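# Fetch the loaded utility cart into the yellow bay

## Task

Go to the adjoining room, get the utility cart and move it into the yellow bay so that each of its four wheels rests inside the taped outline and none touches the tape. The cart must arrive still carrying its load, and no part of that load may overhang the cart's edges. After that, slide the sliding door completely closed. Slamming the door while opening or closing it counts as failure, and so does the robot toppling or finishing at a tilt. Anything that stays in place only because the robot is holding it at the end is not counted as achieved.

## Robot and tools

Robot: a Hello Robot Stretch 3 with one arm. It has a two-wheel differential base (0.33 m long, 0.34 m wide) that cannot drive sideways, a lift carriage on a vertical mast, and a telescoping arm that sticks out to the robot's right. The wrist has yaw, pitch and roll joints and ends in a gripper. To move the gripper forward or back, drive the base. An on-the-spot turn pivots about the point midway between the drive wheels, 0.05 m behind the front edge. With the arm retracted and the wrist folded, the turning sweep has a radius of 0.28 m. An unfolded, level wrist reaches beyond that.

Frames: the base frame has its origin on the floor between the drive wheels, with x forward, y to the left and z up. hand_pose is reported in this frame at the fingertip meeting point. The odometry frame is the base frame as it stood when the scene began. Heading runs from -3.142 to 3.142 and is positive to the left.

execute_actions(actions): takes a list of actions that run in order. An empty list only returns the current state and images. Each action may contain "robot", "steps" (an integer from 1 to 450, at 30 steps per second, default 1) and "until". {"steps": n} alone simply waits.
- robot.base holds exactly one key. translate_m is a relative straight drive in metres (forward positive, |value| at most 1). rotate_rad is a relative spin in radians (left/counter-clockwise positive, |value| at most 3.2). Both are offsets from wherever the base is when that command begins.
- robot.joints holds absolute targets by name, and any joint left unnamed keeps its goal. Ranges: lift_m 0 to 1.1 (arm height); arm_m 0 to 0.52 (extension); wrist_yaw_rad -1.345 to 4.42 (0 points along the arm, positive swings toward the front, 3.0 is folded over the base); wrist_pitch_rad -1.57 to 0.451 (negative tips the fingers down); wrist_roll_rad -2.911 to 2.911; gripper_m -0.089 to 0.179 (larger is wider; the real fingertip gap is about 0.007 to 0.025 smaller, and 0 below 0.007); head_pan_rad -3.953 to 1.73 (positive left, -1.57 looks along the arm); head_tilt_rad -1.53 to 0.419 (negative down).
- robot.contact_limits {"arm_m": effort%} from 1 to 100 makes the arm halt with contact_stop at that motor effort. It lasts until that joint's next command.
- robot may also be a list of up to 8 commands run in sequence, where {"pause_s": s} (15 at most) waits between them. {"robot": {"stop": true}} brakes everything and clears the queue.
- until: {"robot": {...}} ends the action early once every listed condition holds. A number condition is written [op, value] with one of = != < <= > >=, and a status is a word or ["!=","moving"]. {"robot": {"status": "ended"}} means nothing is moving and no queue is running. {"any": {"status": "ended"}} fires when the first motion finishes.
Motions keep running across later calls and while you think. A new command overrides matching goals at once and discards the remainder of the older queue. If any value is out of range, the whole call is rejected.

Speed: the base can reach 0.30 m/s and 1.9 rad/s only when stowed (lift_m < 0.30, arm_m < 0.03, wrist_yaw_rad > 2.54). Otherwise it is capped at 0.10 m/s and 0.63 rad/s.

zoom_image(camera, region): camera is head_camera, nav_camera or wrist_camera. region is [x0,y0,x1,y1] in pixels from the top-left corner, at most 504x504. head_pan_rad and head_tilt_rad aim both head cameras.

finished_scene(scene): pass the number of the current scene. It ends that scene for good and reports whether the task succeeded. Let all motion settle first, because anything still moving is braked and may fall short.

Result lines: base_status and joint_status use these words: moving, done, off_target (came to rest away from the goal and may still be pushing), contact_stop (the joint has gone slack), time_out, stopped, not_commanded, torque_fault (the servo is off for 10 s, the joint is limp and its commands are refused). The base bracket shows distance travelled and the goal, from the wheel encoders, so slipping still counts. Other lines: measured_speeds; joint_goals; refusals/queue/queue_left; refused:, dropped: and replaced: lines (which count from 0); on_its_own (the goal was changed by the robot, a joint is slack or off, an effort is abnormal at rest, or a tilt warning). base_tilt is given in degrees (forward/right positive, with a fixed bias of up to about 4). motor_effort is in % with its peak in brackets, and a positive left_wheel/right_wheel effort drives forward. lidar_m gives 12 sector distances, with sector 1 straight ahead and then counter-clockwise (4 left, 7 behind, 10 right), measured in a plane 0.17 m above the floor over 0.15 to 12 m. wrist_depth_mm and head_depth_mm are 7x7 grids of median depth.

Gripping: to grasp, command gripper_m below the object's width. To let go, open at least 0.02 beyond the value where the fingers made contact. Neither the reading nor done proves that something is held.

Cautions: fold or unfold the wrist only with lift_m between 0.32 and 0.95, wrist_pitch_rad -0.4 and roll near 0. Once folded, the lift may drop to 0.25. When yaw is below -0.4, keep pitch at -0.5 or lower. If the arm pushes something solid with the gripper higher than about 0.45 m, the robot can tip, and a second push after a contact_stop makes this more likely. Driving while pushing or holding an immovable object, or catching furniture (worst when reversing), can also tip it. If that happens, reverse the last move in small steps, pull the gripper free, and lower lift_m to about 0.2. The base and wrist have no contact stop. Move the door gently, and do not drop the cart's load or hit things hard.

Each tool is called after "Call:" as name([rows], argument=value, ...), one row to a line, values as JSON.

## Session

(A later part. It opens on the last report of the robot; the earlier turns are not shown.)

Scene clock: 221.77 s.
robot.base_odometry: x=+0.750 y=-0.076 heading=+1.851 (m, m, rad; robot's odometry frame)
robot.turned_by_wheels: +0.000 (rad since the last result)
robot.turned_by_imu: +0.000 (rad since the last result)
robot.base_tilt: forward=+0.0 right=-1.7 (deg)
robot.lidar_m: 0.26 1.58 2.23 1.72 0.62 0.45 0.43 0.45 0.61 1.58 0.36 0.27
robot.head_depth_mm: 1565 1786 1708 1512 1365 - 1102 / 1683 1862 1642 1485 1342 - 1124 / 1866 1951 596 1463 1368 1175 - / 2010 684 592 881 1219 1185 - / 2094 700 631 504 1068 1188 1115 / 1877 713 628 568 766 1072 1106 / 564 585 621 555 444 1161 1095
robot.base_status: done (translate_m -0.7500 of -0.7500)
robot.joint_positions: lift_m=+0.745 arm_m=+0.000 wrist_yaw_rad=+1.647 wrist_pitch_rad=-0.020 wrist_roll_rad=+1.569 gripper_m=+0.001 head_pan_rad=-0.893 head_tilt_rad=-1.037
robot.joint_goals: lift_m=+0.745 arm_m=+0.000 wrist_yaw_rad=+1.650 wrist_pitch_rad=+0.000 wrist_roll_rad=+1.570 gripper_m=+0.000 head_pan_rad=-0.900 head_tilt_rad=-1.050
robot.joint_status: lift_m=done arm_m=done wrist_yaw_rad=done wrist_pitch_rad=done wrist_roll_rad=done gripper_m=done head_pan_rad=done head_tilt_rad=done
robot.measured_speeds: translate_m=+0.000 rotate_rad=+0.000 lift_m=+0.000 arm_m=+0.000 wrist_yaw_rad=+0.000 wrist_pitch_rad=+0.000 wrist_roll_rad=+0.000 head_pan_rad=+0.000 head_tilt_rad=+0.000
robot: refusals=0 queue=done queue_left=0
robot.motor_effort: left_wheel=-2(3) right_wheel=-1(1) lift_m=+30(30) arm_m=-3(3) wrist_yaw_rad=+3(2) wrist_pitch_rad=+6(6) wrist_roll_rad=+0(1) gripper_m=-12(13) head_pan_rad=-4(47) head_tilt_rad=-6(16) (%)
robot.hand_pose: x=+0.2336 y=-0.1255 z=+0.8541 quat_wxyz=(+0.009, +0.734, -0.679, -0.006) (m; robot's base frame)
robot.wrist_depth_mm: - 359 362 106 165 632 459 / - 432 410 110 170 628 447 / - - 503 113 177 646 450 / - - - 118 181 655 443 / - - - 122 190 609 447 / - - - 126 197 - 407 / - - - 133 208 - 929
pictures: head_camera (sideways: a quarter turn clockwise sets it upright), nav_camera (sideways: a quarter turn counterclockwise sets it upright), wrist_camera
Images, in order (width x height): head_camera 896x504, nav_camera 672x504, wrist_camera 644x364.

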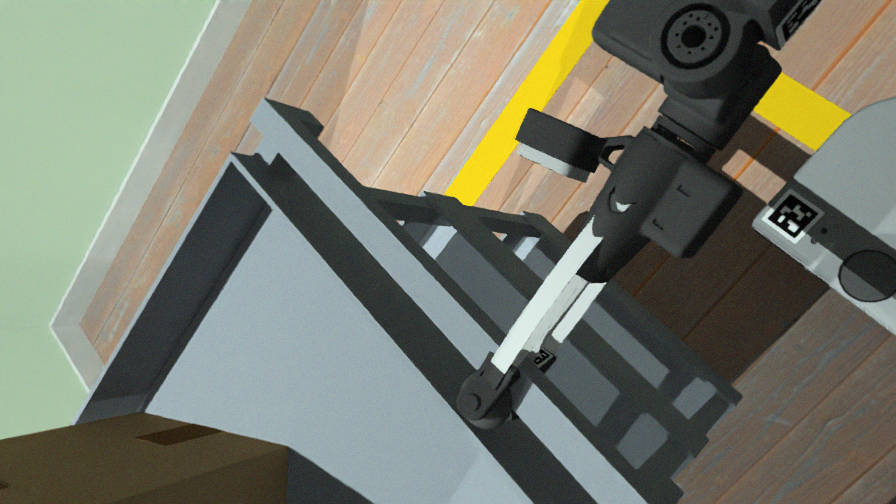

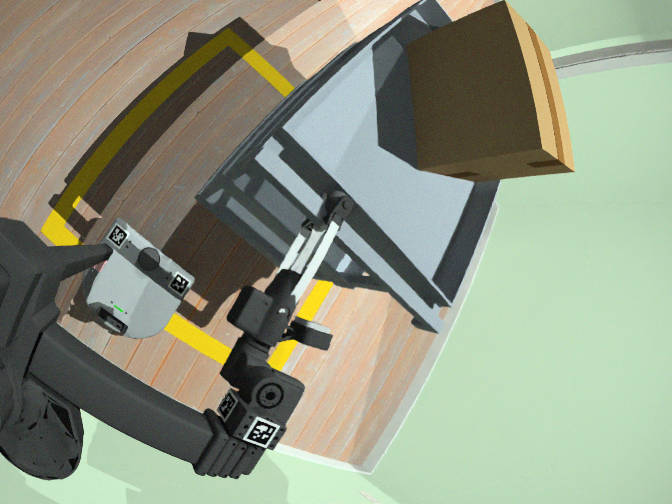

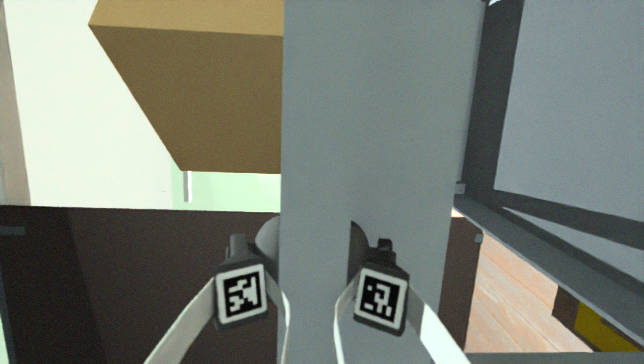

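Call:
execute_actions([
  {"robot":[{"base":{"translate_m":-0.09},"joints":{"head_pan_rad":0.15,"head_tilt_rad":-0.85}},{"joints":{"gripper_m":0.09}}],"steps":200,"until":{"robot":{"status":"ended"}}},
])

Scene clock: 225.33 s.
robot.base_odometry: x=+0.775 y=-0.163 heading=+1.851 (m, m, rad; robot's odometry frame)
robot.turned_by_wheels: +0.000 (rad since the last result)
robot.turned_by_imu: +0.000 (rad since the last result)
robot.base_tilt: forward=-0.1 right=-1.7 (deg)
robot.lidar_m: 0.26 1.68 2.25 1.37 0.49 0.36 0.34 0.36 0.49 1.32 0.36 0.27
robot.head_depth_mm: 3429 617 678 662 565 421 927 / 3561 2645 751 658 561 465 996 / 3502 2572 1977 671 558 460 1005 / 3282 2481 1987 1707 1463 1248 1101 / 1480 1721 1946 1694 1447 1268 1131 / 1508 1750 1956 1679 1441 1260 1130 / 1526 1775 1963 1686 1442 1264 1125
robot.base_status: done (translate_m -0.0900 of -0.0900)
robot.joint_positions: lift_m=+0.745 arm_m=+0.000 wrist_yaw_rad=+1.647 wrist_pitch_rad=-0.021 wrist_roll_rad=+1.569 gripper_m=+0.090 head_pan_rad=+0.143 head_tilt_rad=-0.853
robot.joint_goals: lift_m=+0.745 arm_m=+0.000 wrist_yaw_rad=+1.650 wrist_pitch_rad=+0.000 wrist_roll_rad=+1.570 gripper_m=+0.090 head_pan_rad=+0.150 head_tilt_rad=-0.850
robot.joint_status: lift_m=done arm_m=done wrist_yaw_rad=done wrist_pitch_rad=done wrist_roll_rad=done gripper_m=done head_pan_rad=done head_tilt_rad=done
robot.measured_speeds: translate_m=+0.000 rotate_rad=+0.000 lift_m=+0.000 arm_m=+0.000 wrist_yaw_rad=+0.000 wrist_pitch_rad=+0.000 wrist_roll_rad=+0.000 head_pan_rad=+0.000 head_tilt_rad=+0.000
robot: refusals=0 queue=done queue_left=0
robot.motor_effort: left_wheel=-3(10) right_wheel=+1(11) lift_m=+30(30) arm_m=-2(3) wrist_yaw_rad=+3(5) wrist_pitch_rad=+6(6) wrist_roll_rad=+1(0) gripper_m=+0(81) head_pan_rad=+4(45) head_tilt_rad=+2(19) (%)
robot.hand_pose: x=+0.2336 y=-0.1257 z=+0.8538 quat_wxyz=(+0.009, +0.733, -0.680, -0.006) (m; robot's base frame)
robot.wrist_depth_mm: - 360 365 107 165 630 461 / - 426 406 110 171 616 451 / - - 515 114 176 655 450 / - - - 118 184 644 447 / - - - 123 189 610 448 / - - - 128 198 - 408 / - - - 133 207 - 937
pictures: head_camera (sideways: a quarter turn clockwise sets it upright), nav_camera (sideways: a quarter turn counterclockwise sets it upright), wrist_camera
Images, in order (width x height): head_camera 896x504, nav_camera 672x504, wrist_camera 644x364.

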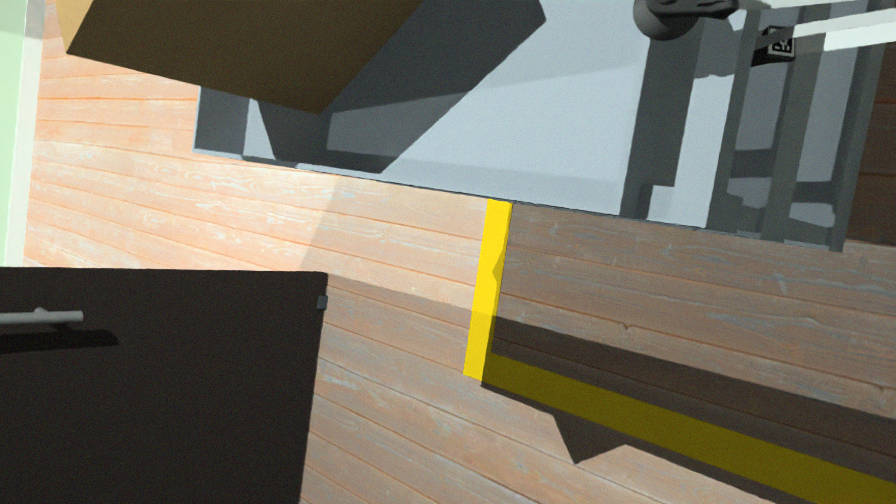

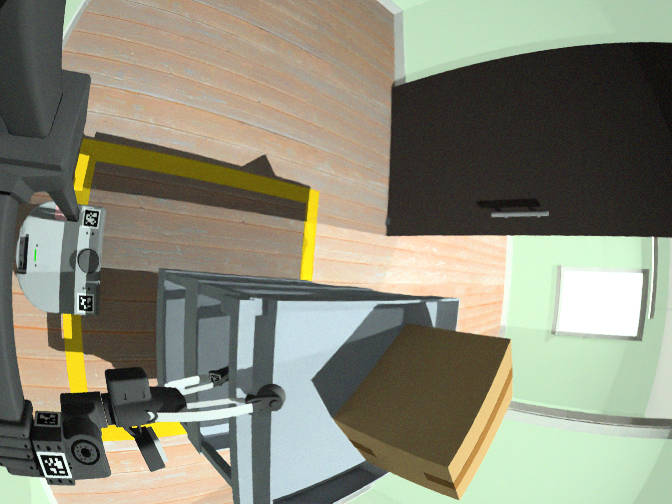

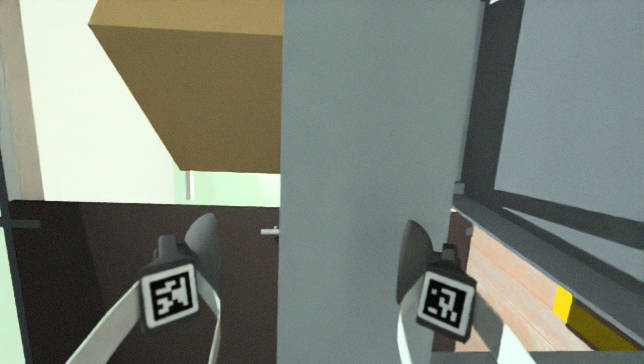

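Call:
execute_actions([
  {"robot":[{"base":{"translate_m":-0.03}},{"joints":{"wrist_yaw_rad":0.5}},{"joints":{"wrist_yaw_rad":0.0,"wrist_pitch_rad":-1.5,"wrist_roll_rad":0,"gripper_m":0.0,"head_pan_rad":-1.2,"head_tilt_rad":-1.2}}],"steps":300,"until":{"robot":{"status":"ended"}}},
])

Scene clock: 230.30 s.
robot.base_odometry: x=+0.784 y=-0.191 heading=+1.851 (m, m, rad; robot's odometry frame)
robot.turned_by_wheels: +0.000 (rad since the last result)
robot.turned_by_imu: +0.000 (rad since the last result)
robot.base_tilt: forward=-0.1 right=-1.6 (deg)
robot.lidar_m: 0.29 1.71 2.26 1.26 0.45 0.33 0.31 0.32 0.44 1.20 0.40 0.30
robot.head_depth_mm: 1599 1648 1498 1411 - - - / 1674 1662 1490 1391 - 1192 1073 / 1731 1635 1494 1382 1304 - - / 1751 1638 1488 1361 1264 - - / 1777 599 1024 1239 1269 1182 1088 / 1776 538 898 878 1139 1182 1106 / 639 605 492 839 812 1176 1099
robot.base_status: done (translate_m -0.0300 of -0.0300)
robot.joint_positions: lift_m=+0.745 arm_m=+0.000 wrist_yaw_rad=+0.003 wrist_pitch_rad=-1.495 wrist_roll_rad=+0.007 gripper_m=+0.000 head_pan_rad=-1.193 head_tilt_rad=-1.185
robot.joint_goals: lift_m=+0.745 arm_m=+0.000 wrist_yaw_rad=+0.000 wrist_pitch_rad=-1.500 wrist_roll_rad=+0.000 gripper_m=+0.000 head_pan_rad=-1.200 head_tilt_rad=-1.200
robot.joint_status: lift_m=done arm_m=done wrist_yaw_rad=done wrist_pitch_rad=done wrist_roll_rad=done gripper_m=done head_pan_rad=done head_tilt_rad=done
robot.measured_speeds: translate_m=+0.000 rotate_rad=+0.000 lift_m=+0.000 arm_m=+0.000 wrist_yaw_rad=+0.000 wrist_pitch_rad=+0.000 wrist_roll_rad=+0.000 head_pan_rad=+0.000 head_tilt_rad=+0.000
robot: refusals=0 queue=done queue_left=0
robot.motor_effort: left_wheel=-2(8) right_wheel=+1(3) lift_m=+30(30) arm_m=-2(3) wrist_yaw_rad=-4(5) wrist_pitch_rad=-1(6) wrist_roll_rad=-2(5) gripper_m=-3(80) head_pan_rad=-3(47) head_tilt_rad=-8(32) (%)
robot.hand_pose: x=-0.0216 y=-0.1404 z=+0.6262 quat_wxyz=(+0.518, +0.480, -0.519, -0.482) (m; robot's base frame)
robot.wrist_depth_mm: 600 635 763 776 774 518 353 / 614 632 783 765 797 508 348 / 623 627 783 802 800 522 349 / 619 628 814 - 799 509 351 / 646 649 800 - 704 502 348 / 496 810 845 - 733 513 347 / 807 827 837 - 775 502 348
pictures: head_camera (sideways: a quarter turn clockwise sets it upright), nav_camera (sideways: a quarter turn counterclockwise sets it upright), wrist_camera
Images, in order (width x height): head_camera 896x504, nav_camera 672x504, wrist_camera 644x364.

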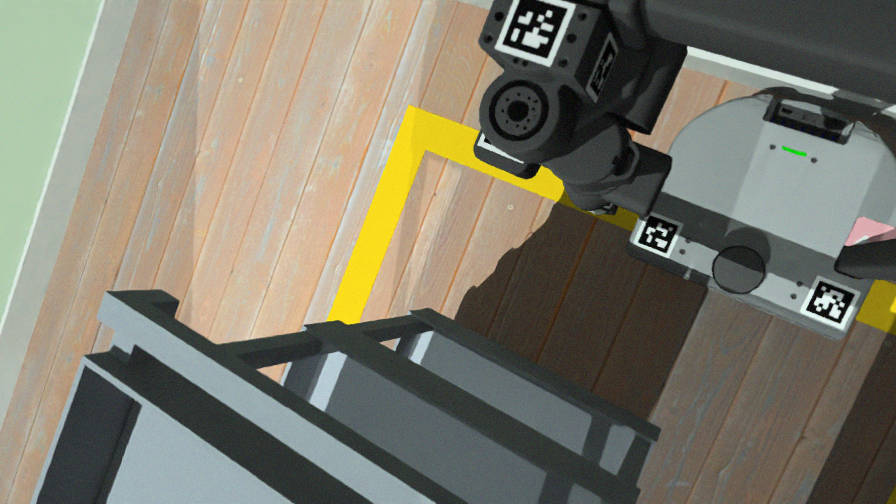

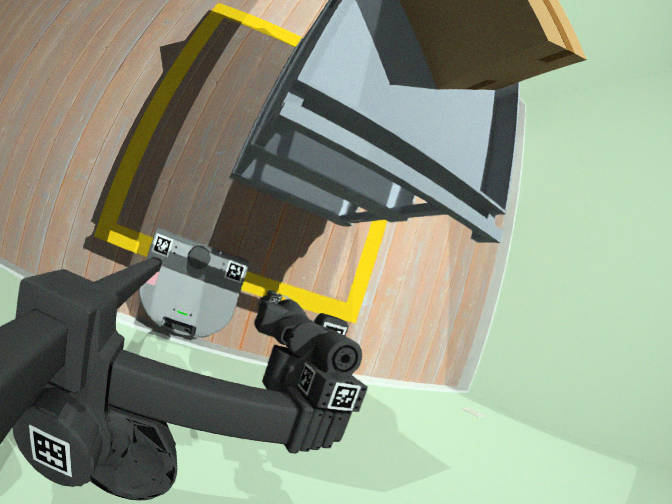

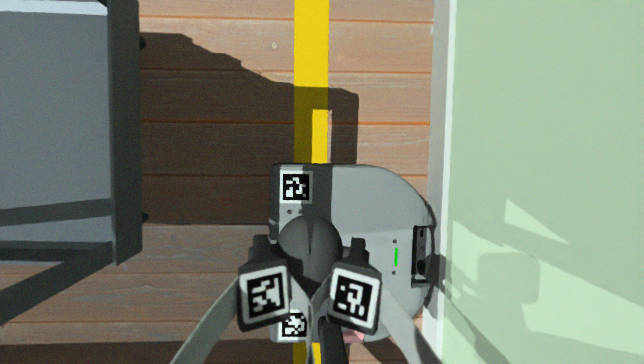

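Call:
execute_actions([
  {"robot":[{"base":{"translate_m":0.04}},{"base":{"rotate_rad":-1.571}},{"base":{"translate_m":-0.6}},{"base":{"rotate_rad":2.34}},{"base":{"translate_m":1.0}},{"base":{"translate_m":0.22}},{"base":{"rotate_rad":0.802},"joints":{"lift_m":0.4,"head_pan_rad":-1.8,"head_tilt_rad":-0.7}}],"steps":450,"until":{"any":{"status":"ended"},"robot":{"translate_m_goal":["=",-0.6]}}},
])

Scene clock: 243.77 s.
robot.base_odometry: x=+0.196 y=-0.319 heading=+0.280 (m, m, rad; robot's odometry frame)
robot.turned_by_wheels: -1.571 (rad since the last result)
robot.turned_by_imu: -1.571 (rad since the last result)
robot.base_tilt: forward=-0.1 right=-1.7 (deg)
robot.lidar_m: 0.96 0.65 0.85 1.60 1.66 1.64 1.46 0.51 0.37 0.36 0.37 0.50
robot.head_depth_mm: 339 408 512 664 - - - / 355 430 547 723 - 1192 1114 / 371 454 589 820 1213 - - / 389 483 635 932 1267 - - / 409 513 691 1057 1270 1180 1090 / 431 548 759 1222 1274 1182 1106 / 457 590 838 1324 1264 1181 1104
robot.base_status: done (translate_m -0.6000 of -0.6000)
robot.joint_positions: lift_m=+0.745 arm_m=+0.000 wrist_yaw_rad=+0.003 wrist_pitch_rad=-1.495 wrist_roll_rad=+0.007 gripper_m=+0.000 head_pan_rad=-1.193 head_tilt_rad=-1.185
robot.joint_goals: lift_m=+0.745 arm_m=+0.000 wrist_yaw_rad=+0.000 wrist_pitch_rad=-1.500 wrist_roll_rad=+0.000 gripper_m=+0.000 head_pan_rad=-1.200 head_tilt_rad=-1.200
robot.joint_status: lift_m=done arm_m=done wrist_yaw_rad=done wrist_pitch_rad=done wrist_roll_rad=done gripper_m=done head_pan_rad=done head_tilt_rad=done
robot.measured_speeds: translate_m=+0.000 rotate_rad=+0.000 lift_m=+0.000 arm_m=+0.000 wrist_yaw_rad=+0.000 wrist_pitch_rad=+0.000 wrist_roll_rad=+0.000 head_pan_rad=+0.000 head_tilt_rad=+0.000
robot: refusals=0 queue=running queue_left=3
robot.motor_effort: left_wheel=+2(7) right_wheel=-2(5) lift_m=+30(30) arm_m=-3(3) wrist_yaw_rad=-3(3) wrist_pitch_rad=-1(1) wrist_roll_rad=-2(2) gripper_m=-3(3) head_pan_rad=-3(5) head_tilt_rad=-7(7) (%)
robot.hand_pose: x=-0.0216 y=-0.1404 z=+0.6262 quat_wxyz=(+0.518, +0.480, -0.519, -0.482) (m; robot's base frame)
robot.wrist_depth_mm: 466 469 460 458 466 462 453 / 729 734 737 748 721 704 704 / 756 786 791 788 822 799 816 / 786 799 790 - 821 827 837 / 796 800 807 - 807 836 850 / 803 802 791 - 833 844 874 / 792 848 819 - 842 867 886
pictures: head_camera (sideways: a quarter turn clockwise sets it upright), nav_camera (sideways: a quarter turn counterclockwise sets it upright), wrist_camera
Images, in order (width x height): head_camera 896x504, nav_camera 672x504, wrist_camera 644x364.

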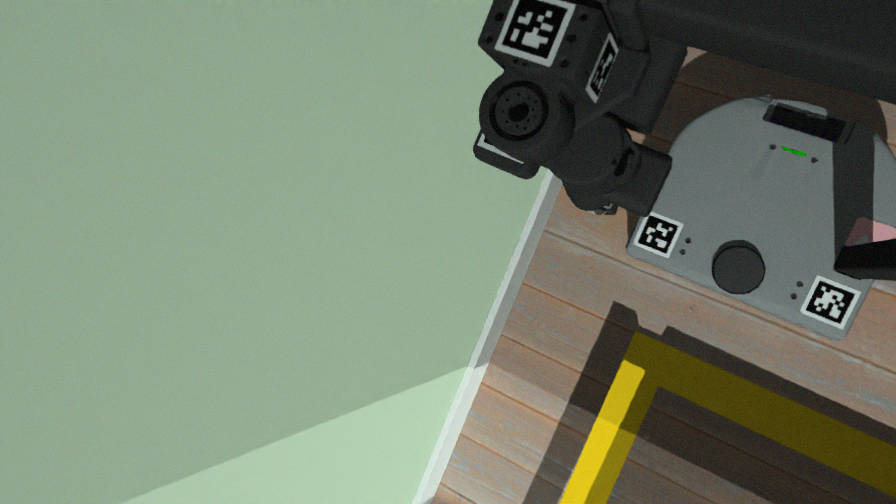

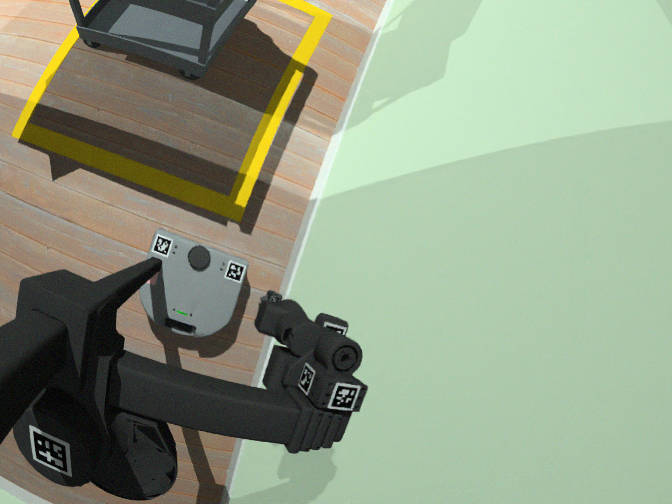

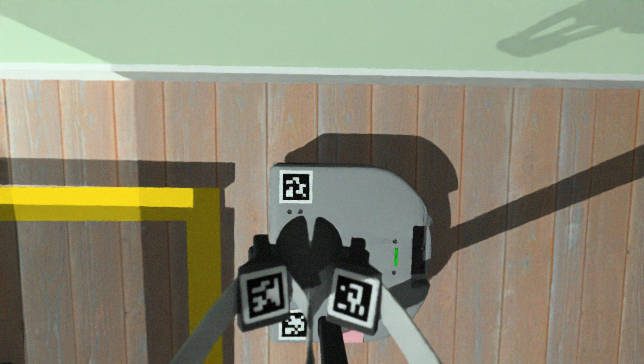

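Call:
execute_actions([
  {"steps":450,"until":{"robot":{"status":"ended"}}},
  {"steps":450,"until":{"robot":{"status":"ended"}}},
])

Scene clock: 267.60 s.
robot.base_odometry: x=-0.862 y=+0.289 heading=-2.861 (m, m, rad; robot's odometry frame)
robot.turned_by_wheels: +3.142 (rad since the last result)
robot.turned_by_imu: +3.148 (rad since the last result)
robot.base_tilt: forward=-0.1 right=-1.7 (deg)
robot.lidar_m: 0.73 0.76 1.04 1.23 1.28 1.50 1.45 1.03 0.75 0.73 0.81 0.76
robot.head_depth_mm: 661 751 867 1028 1262 1389 1200 / 645 734 841 997 1222 1375 1199 / 634 715 821 959 1163 1348 1189 / 620 697 797 937 1123 1303 1187 / 644 727 828 956 1153 1329 1182 / 645 721 821 947 1132 1305 1176 / 634 708 801 923 1085 1287 1168
robot.base_status: done (rotate_rad +0.8019 of +0.8020)
robot.joint_positions: lift_m=+0.400 arm_m=+0.000 wrist_yaw_rad=+0.003 wrist_pitch_rad=-1.495 wrist_roll_rad=+0.007 gripper_m=+0.000 head_pan_rad=-1.793 head_tilt_rad=-0.705
robot.joint_goals: lift_m=+0.400 arm_m=+0.000 wrist_yaw_rad=+0.000 wrist_pitch_rad=-1.500 wrist_roll_rad=+0.000 gripper_m=+0.000 head_pan_rad=-1.800 head_tilt_rad=-0.700
robot.joint_status: lift_m=done arm_m=done wrist_yaw_rad=done wrist_pitch_rad=done wrist_roll_rad=done gripper_m=done head_pan_rad=done head_tilt_rad=done
robot.measured_speeds: translate_m=+0.000 rotate_rad=+0.000 lift_m=+0.000 arm_m=+0.000 wrist_yaw_rad=+0.000 wrist_pitch_rad=+0.000 wrist_roll_rad=+0.000 head_pan_rad=+0.000 head_tilt_rad=+0.000
robot: refusals=0 queue=done queue_left=0
robot.motor_effort: left_wheel=-3(9) right_wheel=+1(5) lift_m=+21(29) arm_m=-3(3) wrist_yaw_rad=-3(3) wrist_pitch_rad=-1(1) wrist_roll_rad=-2(2) gripper_m=-2(3) head_pan_rad=-3(42) head_tilt_rad=+3(33) (%)
robot.hand_pose: x=-0.0216 y=-0.1404 z=+0.2816 quat_wxyz=(+0.518, +0.480, -0.519, -0.482) (m; robot's base frame)
robot.wrist_depth_mm: 411 418 426 427 429 434 442 / 424 422 429 434 442 445 449 / 423 432 435 443 444 455 451 / 435 438 439 443 446 458 459 / 439 446 442 - - - 468 / 449 448 444 - - - 475 / 447 453 - - - - 482
pictures: head_camera (sideways: a quarter turn clockwise sets it upright), nav_camera (sideways: a quarter turn counterclockwise sets it upright), wrist_camera
Images, in order (width x height): head_camera 896x504, nav_camera 672x504, wrist_camera 644x364.

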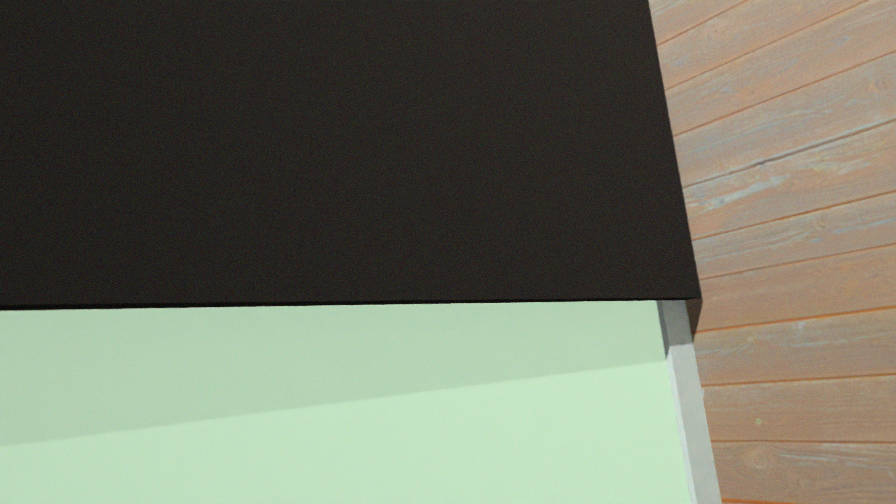

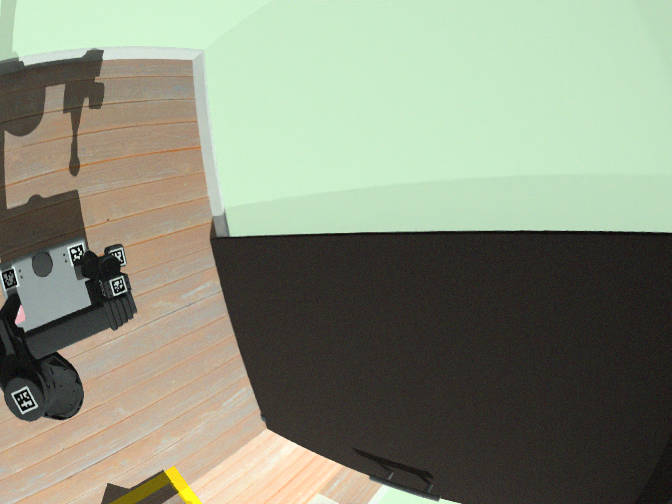

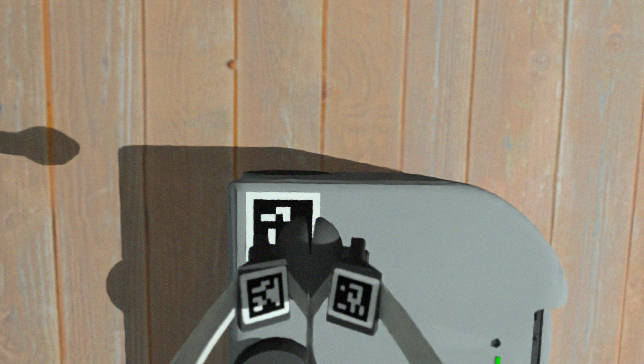

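Call:
execute_actions([
  {"robot":[{"base":{"translate_m":0.08},"joints":{"arm_m":0.15}},{"joints":{"wrist_pitch_rad":-0.5,"wrist_yaw_rad":-0.5,"head_pan_rad":-1.7,"head_tilt_rad":-0.95}},{"joints":{"arm_m":0.40}}],"steps":300,"until":{"robot":{"status":"ended"}}},
])

Scene clock: 274.43 s.
robot.base_odometry: x=-0.939 y=+0.267 heading=-2.861 (m, m, rad; robot's odometry frame)
robot.turned_by_wheels: +0.000 (rad since the last result)
robot.turned_by_imu: +0.001 (rad since the last result)
robot.base_tilt: forward=-0.1 right=-1.6 (deg)
robot.lidar_m: 0.65 0.68 0.93 1.23 1.28 1.58 1.53 1.03 0.75 0.75 0.81 0.68
robot.head_depth_mm: 686 807 987 1279 1409 1258 1127 / 675 795 973 1240 1399 1248 1136 / 703 810 963 1213 1405 1262 - / 713 836 1010 1197 1389 1240 1142 / 704 823 994 1206 1378 1231 1126 / 695 809 976 1225 1392 1222 1105 / 687 801 958 1199 1376 1228 1104
robot.base_status: done (translate_m +0.0800 of +0.0800)
robot.joint_positions: lift_m=+0.400 arm_m=+0.400 wrist_yaw_rad=-0.498 wrist_pitch_rad=-0.518 wrist_roll_rad=+0.006 gripper_m=+0.000 head_pan_rad=-1.707 head_tilt_rad=-0.938
robot.joint_goals: lift_m=+0.400 arm_m=+0.400 wrist_yaw_rad=-0.500 wrist_pitch_rad=-0.500 wrist_roll_rad=+0.000 gripper_m=+0.000 head_pan_rad=-1.700 head_tilt_rad=-0.950
robot.joint_status: lift_m=done arm_m=done wrist_yaw_rad=done wrist_pitch_rad=done wrist_roll_rad=done gripper_m=done head_pan_rad=done head_tilt_rad=done
robot.measured_speeds: translate_m=+0.000 rotate_rad=+0.000 lift_m=+0.000 arm_m=+0.000 wrist_yaw_rad=+0.000 wrist_pitch_rad=+0.000 wrist_roll_rad=+0.000 head_pan_rad=+0.000 head_tilt_rad=+0.000
robot: refusals=0 queue=done queue_left=0
robot.motor_effort: left_wheel=-3(5) right_wheel=+1(5) lift_m=+21(21) arm_m=+3(4) wrist_yaw_rad=-2(4) wrist_pitch_rad=+5(6) wrist_roll_rad=-2(3) gripper_m=-2(2) head_pan_rad=+4(16) head_tilt_rad=-6(27) (%)
robot.hand_pose: x=-0.1221 y=-0.7297 z=+0.3910 quat_wxyz=(+0.616, +0.007, -0.709, -0.344) (m; robot's base frame)
robot.wrist_depth_mm: 113 123 139 160 151 138 178 / 121 132 151 178 159 161 214 / 130 144 165 197 171 190 271 / 140 156 184 222 191 235 366 / 153 172 205 255 217 300 576 / 167 192 222 - 265 431 642 / 186 218 295 344 363 544 556
pictures: head_camera (sideways: a quarter turn clockwise sets it upright), nav_camera (sideways: a quarter turn counterclockwise sets it upright), wrist_camera
Images, in order (width x height): head_camera 896x504, nav_camera 672x504, wrist_camera 644x364.

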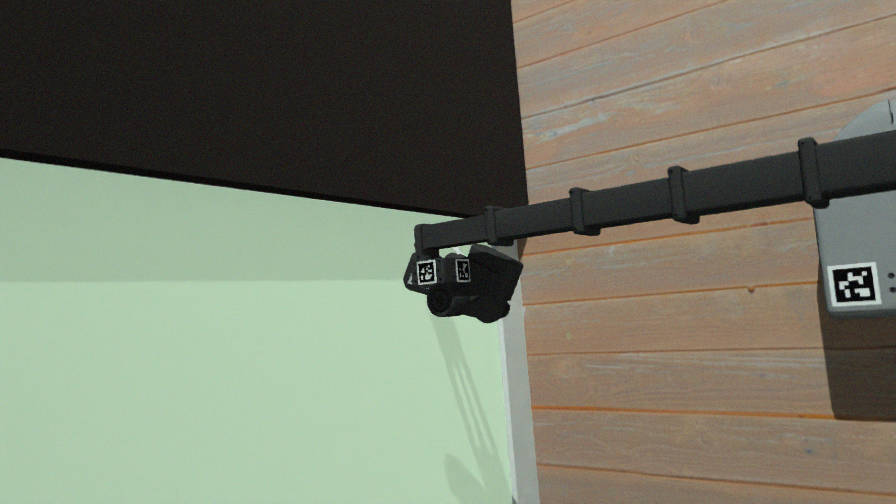

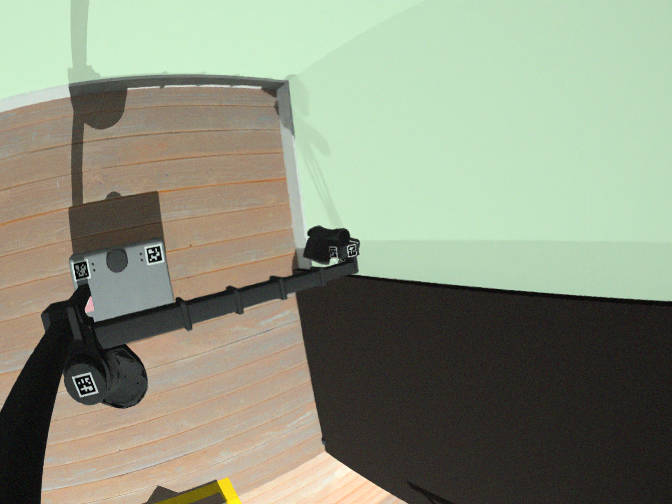

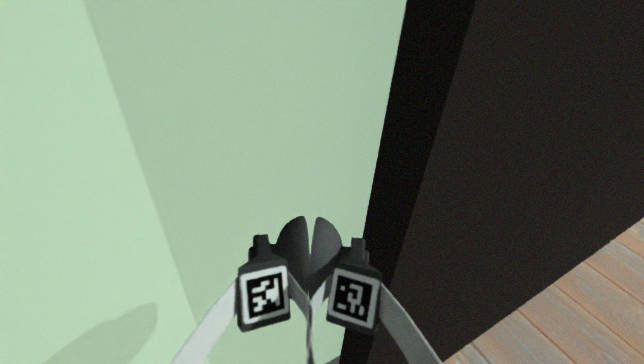

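Call:
execute_actions([
  {"robot":[{"joints":{"arm_m":0.44},"contact_limits":{"arm_m":15}},{"base":{"translate_m":-0.15}}],"steps":300,"until":{"robot":{"status":"ended"}}},
])

Scene clock: 278.40 s.
robot.base_odometry: x=-0.795 y=+0.308 heading=-2.861 (m, m, rad; robot's odometry frame)
robot.turned_by_wheels: +0.000 (rad since the last result)
robot.turned_by_imu: +0.009 (rad since the last result)
robot.base_tilt: forward=+0.0 right=-1.6 (deg)
robot.lidar_m: 0.80 0.83 1.14 1.24 1.28 1.42 1.38 1.02 0.75 0.74 0.81 0.83
robot.head_depth_mm: 681 801 985 1265 1410 1256 1131 / 672 789 967 1226 1404 1246 1137 / 687 801 951 1205 1404 1263 - / 712 835 1012 - 1394 1241 1150 / 701 825 993 1254 1391 1230 1132 / 695 810 975 1230 1381 1226 1114 / 688 806 962 1207 1369 1223 1105
robot.base_status: done (translate_m -0.1500 of -0.1500)
robot.joint_positions: lift_m=+0.400 arm_m=+0.440 wrist_yaw_rad=-0.498 wrist_pitch_rad=-0.553 wrist_roll_rad=-0.002 gripper_m=+0.000 head_pan_rad=-1.707 head_tilt_rad=-0.938
robot.joint_goals: lift_m=+0.400 arm_m=+0.440 wrist_yaw_rad=-0.500 wrist_pitch_rad=-0.500 wrist_roll_rad=+0.000 gripper_m=+0.000 head_pan_rad=-1.700 head_tilt_rad=-0.950
robot.joint_status: lift_m=done arm_m=done wrist_yaw_rad=done wrist_pitch_rad=done wrist_roll_rad=done gripper_m=done head_pan_rad=done head_tilt_rad=done
robot.measured_speeds: translate_m=+0.000 rotate_rad=+0.000 lift_m=+0.000 arm_m=+0.000 wrist_yaw_rad=+0.000 wrist_pitch_rad=+0.000 wrist_roll_rad=+0.000 head_pan_rad=+0.000 head_tilt_rad=+0.000
robot: refusals=0 queue=done queue_left=0
robot.motor_effort: left_wheel=+1(32) right_wheel=-4(42) lift_m=+22(22) arm_m=+6(9) wrist_yaw_rad=-1(54) wrist_pitch_rad=+15(28) wrist_roll_rad=+1(2) gripper_m=-2(7) head_pan_rad=+4(4) head_tilt_rad=-6(6) (%)
robot.contact_limits: arm_m 15 (drawing in: default 33, maximum 53; extending or still: default 43, maximum 72)
robot.hand_pose: x=-0.1197 y=-0.7648 z=+0.3838 quat_wxyz=(+0.613, +0.020, -0.706, -0.355) (m; robot's base frame)
robot.wrist_depth_mm: - 89 100 115 123 85 92 / 89 96 110 128 119 93 112 / 97 105 121 144 124 104 144 / 105 115 136 163 133 126 200 / 115 128 153 191 145 167 325 / 127 144 168 - 163 248 593 / 143 165 222 263 218 477 554
pictures: head_camera (sideways: a quarter turn clockwise sets it upright), nav_camera (sideways: a quarter turn counterclockwise sets it upright), wrist_camera
Images, in order (width x height): head_camera 896x504, nav_camera 672x504, wrist_camera 644x364.

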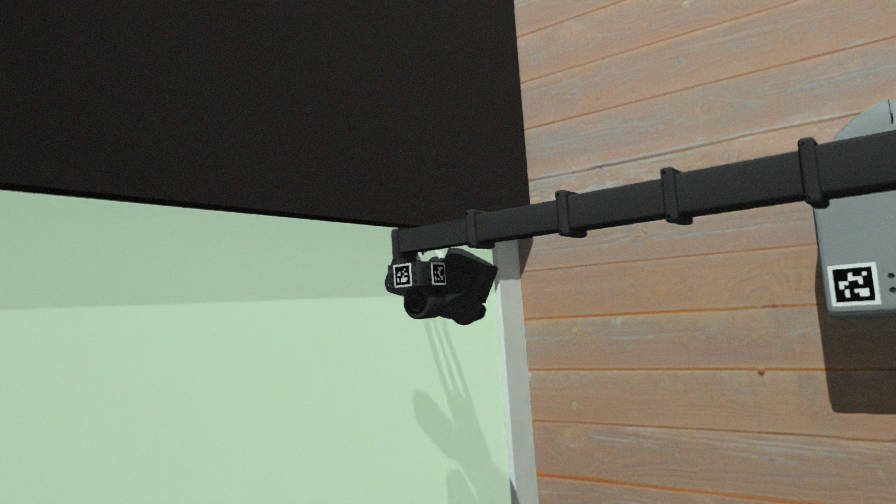

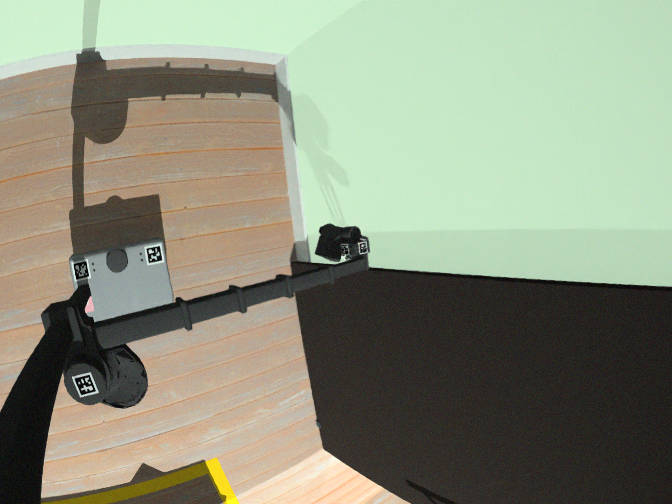

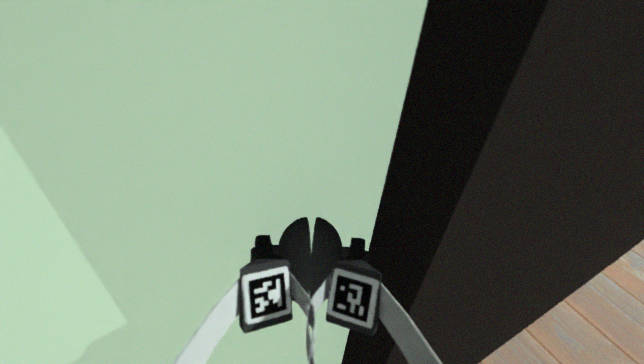

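Call:
execute_actions([
  {"robot":{"base":{"translate_m":-0.3}},"steps":300,"until":{"robot":{"status":"ended"}}},
  {"robot":{"base":{"rotate_rad":-0.02}},"steps":60,"until":{"robot":{"status":"ended"}}},
  {"robot":{"base":{"translate_m":-0.25},"joints":{"head_pan_rad":-2.0,"head_tilt_rad":-0.8}},"steps":300,"until":{"robot":{"status":"ended"}}},
])

Scene clock: 295.77 s.
robot.base_odometry: x=-0.265 y=+0.457 heading=-2.879 (m, m, rad; robot's odometry frame)
robot.turned_by_wheels: -0.018 (rad since the last result)
robot.turned_by_imu: +0.431 (rad since the last result)
robot.base_tilt: forward=-0.1 right=-1.7 (deg)
robot.lidar_m: 1.32 1.38 1.30 1.32 0.95 0.90 1.03 0.70 0.66 0.67 0.94 1.29
robot.head_depth_mm: 560 636 737 885 1103 1296 1162 / 560 641 743 893 1113 1288 1158 / 561 640 746 896 1120 1301 1144 / 562 642 749 903 1119 1305 1153 / 563 642 749 902 1089 1277 1155 / 566 646 770 959 1352 1293 1140 / 610 708 827 997 1242 1294 1140
robot.base_status: done (translate_m -0.2500 of -0.2500)
robot.joint_positions: lift_m=+0.400 arm_m=+0.419 wrist_yaw_rad=-0.466 wrist_pitch_rad=-0.665 wrist_roll_rad=+0.000 gripper_m=+0.000 head_pan_rad=-1.995 head_tilt_rad=-0.799
robot.joint_goals: lift_m=+0.400 arm_m=+0.440 wrist_yaw_rad=-0.450 wrist_pitch_rad=-0.500 wrist_roll_rad=+0.000 gripper_m=+0.000 head_pan_rad=-2.000 head_tilt_rad=-0.800
robot.joint_status: lift_m=done arm_m=done wrist_yaw_rad=done wrist_pitch_rad=done wrist_roll_rad=done gripper_m=done head_pan_rad=done head_tilt_rad=done
robot.measured_speeds: translate_m=+0.000 rotate_rad=+0.000 lift_m=+0.000 arm_m=+0.000 wrist_yaw_rad=+0.000 wrist_pitch_rad=+0.000 wrist_roll_rad=+0.000 head_pan_rad=+0.000 head_tilt_rad=+0.000
robot: refusals=0 queue=done queue_left=0
robot.on_its_own: wrist_yaw_rad is held at -0.450, not at your -0.500, by its stall guard, which is not easing now; arm_m is at rest, and its effort (+16) is outside its rest range (-14 to +14); wrist_yaw_rad is at rest, and its effort (+16) is outside its rest range (-12 to +12); wrist_pitch_rad is at rest, and its effort (+47) is outside its rest range (-20 to +32)
robot.motor_effort: left_wheel=+9(41) right_wheel=-16(55) lift_m=+25(25) arm_m=+16(16) wrist_yaw_rad=+16(45) wrist_pitch_rad=+47(52) wrist_roll_rad=+0(0) gripper_m=-3(6) head_pan_rad=-3(29) head_tilt_rad=+0(17) (%)
robot.contact_limits: arm_m 15 (drawing in: default 33, maximum 53; extending or still: default 43, maximum 72)
robot.hand_pose: x=-0.1055 y=-0.7305 z=+0.3618 quat_wxyz=(+0.597, +0.070, -0.703, -0.379) (m; robot's base frame)
robot.wrist_depth_mm: 94 96 97 98 99 57 - / 106 107 108 110 109 58 47 / 120 121 124 126 120 57 54 / 140 142 145 148 102 65 64 / 166 168 172 170 102 76 78 / 205 209 214 - 102 97 100 / 269 274 295 287 131 132 139
pictures: head_camera (sideways: a quarter turn clockwise sets it upright), nav_camera (sideways: a quarter turn counterclockwise sets it upright), wrist_camera
Images, in order (width x height): head_camera 896x504, nav_camera 672x504, wrist_camera 644x364.

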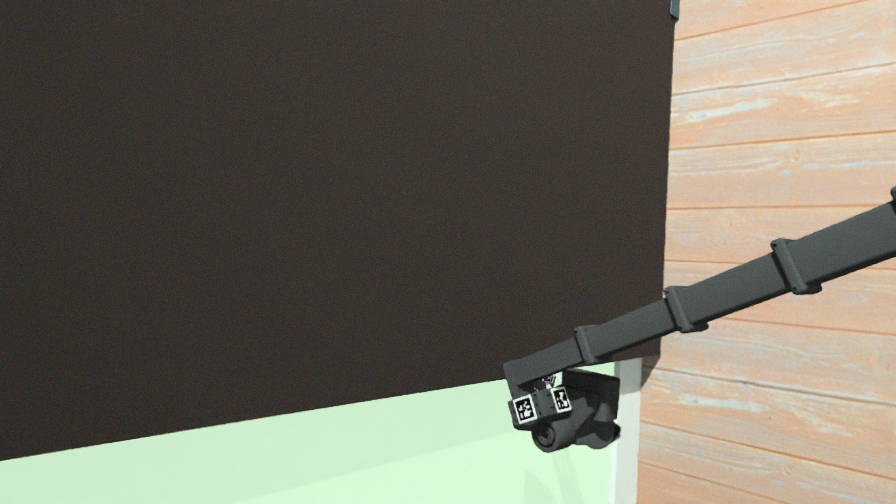

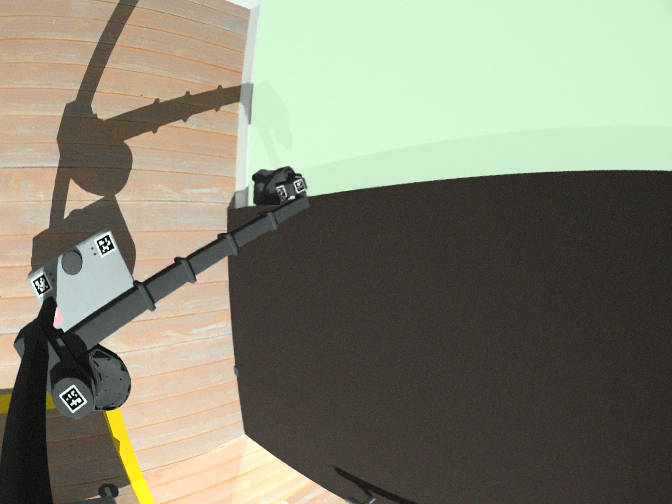

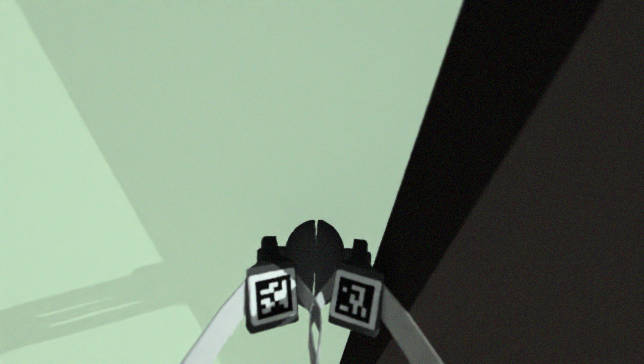

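Call:
execute_actions([
  {"robot":[{"base":{"translate_m":0.05}},{"joints":{"arm_m":0.25,"wrist_yaw_rad":-0.5,"wrist_pitch_rad":-0.5}},{"base":{"rotate_rad":-0.42}}],"steps":300,"until":{"robot":{"status":"ended"}}},
])

Scene clock: 302.33 s.
robot.base_odometry: x=-0.314 y=+0.444 heading=+2.983 (m, m, rad; robot's odometry frame)
robot.turned_by_wheels: -0.421 (rad since the last result)
robot.turned_by_imu: -0.420 (rad since the last result)
robot.base_tilt: forward=-0.1 right=-1.7 (deg)
robot.lidar_m: 1.25 1.30 1.32 1.28 1.33 0.97 0.94 0.95 0.71 0.68 0.77 1.07
robot.head_depth_mm: 726 846 1017 1278 1504 1313 1167 / 693 803 959 1182 1462 1315 1156 / 662 761 904 1101 1423 1312 1156 / 634 730 852 1024 1292 1320 1152 / 611 695 809 959 1160 1255 1142 / 586 667 767 906 1091 1242 1145 / 568 636 731 860 1037 1240 1133
robot.base_status: done (rotate_rad -0.4199 of -0.4200)
robot.joint_positions: lift_m=+0.400 arm_m=+0.250 wrist_yaw_rad=-0.502 wrist_pitch_rad=-0.518 wrist_roll_rad=+0.004 gripper_m=+0.000 head_pan_rad=-1.995 head_tilt_rad=-0.798
robot.joint_goals: lift_m=+0.400 arm_m=+0.250 wrist_yaw_rad=-0.500 wrist_pitch_rad=-0.500 wrist_roll_rad=+0.000 gripper_m=+0.000 head_pan_rad=-2.000 head_tilt_rad=-0.800
robot.joint_status: lift_m=done arm_m=done wrist_yaw_rad=done wrist_pitch_rad=done wrist_roll_rad=done gripper_m=done head_pan_rad=done head_tilt_rad=done
robot.measured_speeds: translate_m=+0.000 rotate_rad=+0.000 lift_m=+0.000 arm_m=+0.000 wrist_yaw_rad=+0.000 wrist_pitch_rad=+0.000 wrist_roll_rad=+0.000 head_pan_rad=+0.000 head_tilt_rad=+0.000
robot: refusals=0 queue=done queue_left=0
robot.motor_effort: left_wheel=+1(13) right_wheel=-2(19) lift_m=+24(24) arm_m=-4(22) wrist_yaw_rad=+2(41) wrist_pitch_rad=+5(47) wrist_roll_rad=-1(1) gripper_m=-2(9) head_pan_rad=-2(3) head_tilt_rad=-1(1) (%)
robot.hand_pose: x=-0.1229 y=-0.5797 z=+0.3909 quat_wxyz=(+0.616, +0.005, -0.708, -0.346) (m; robot's base frame)
robot.wrist_depth_mm: 152 165 186 214 250 301 384 / 161 179 203 237 282 347 457 / 176 192 224 261 322 411 581 / 189 210 248 298 377 508 779 / 205 234 275 341 445 650 779 / 224 260 301 - 571 627 647 / 251 293 397 493 549 553 555
pictures: head_camera (sideways: a quarter turn clockwise sets it upright), nav_camera (sideways: a quarter turn counterclockwise sets it upright), wrist_camera
Images, in order (width x height): head_camera 896x504, nav_camera 672x504, wrist_camera 644x364.

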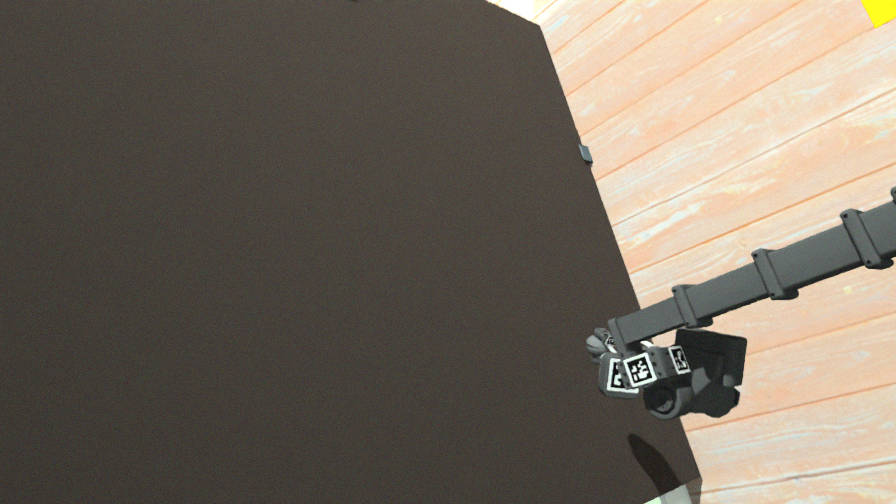

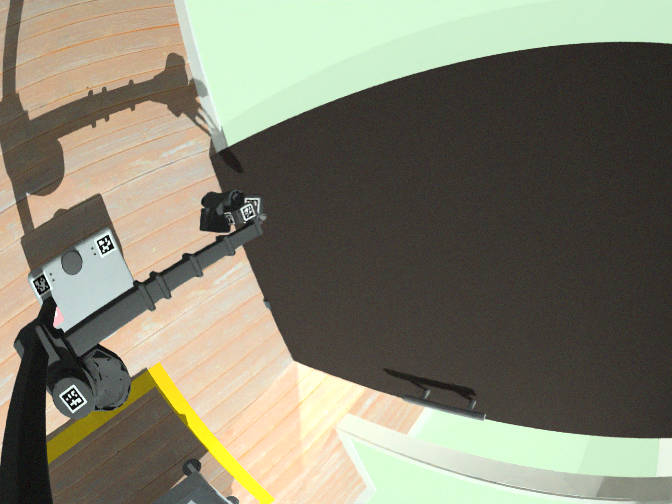

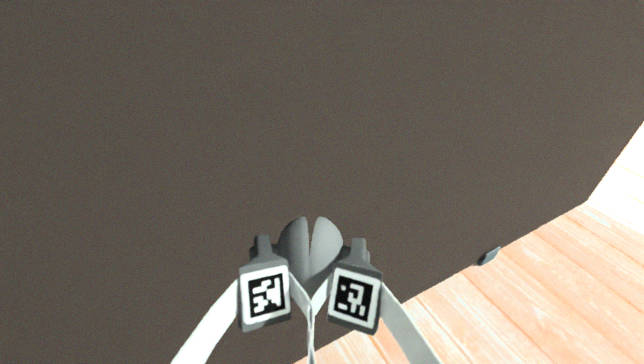

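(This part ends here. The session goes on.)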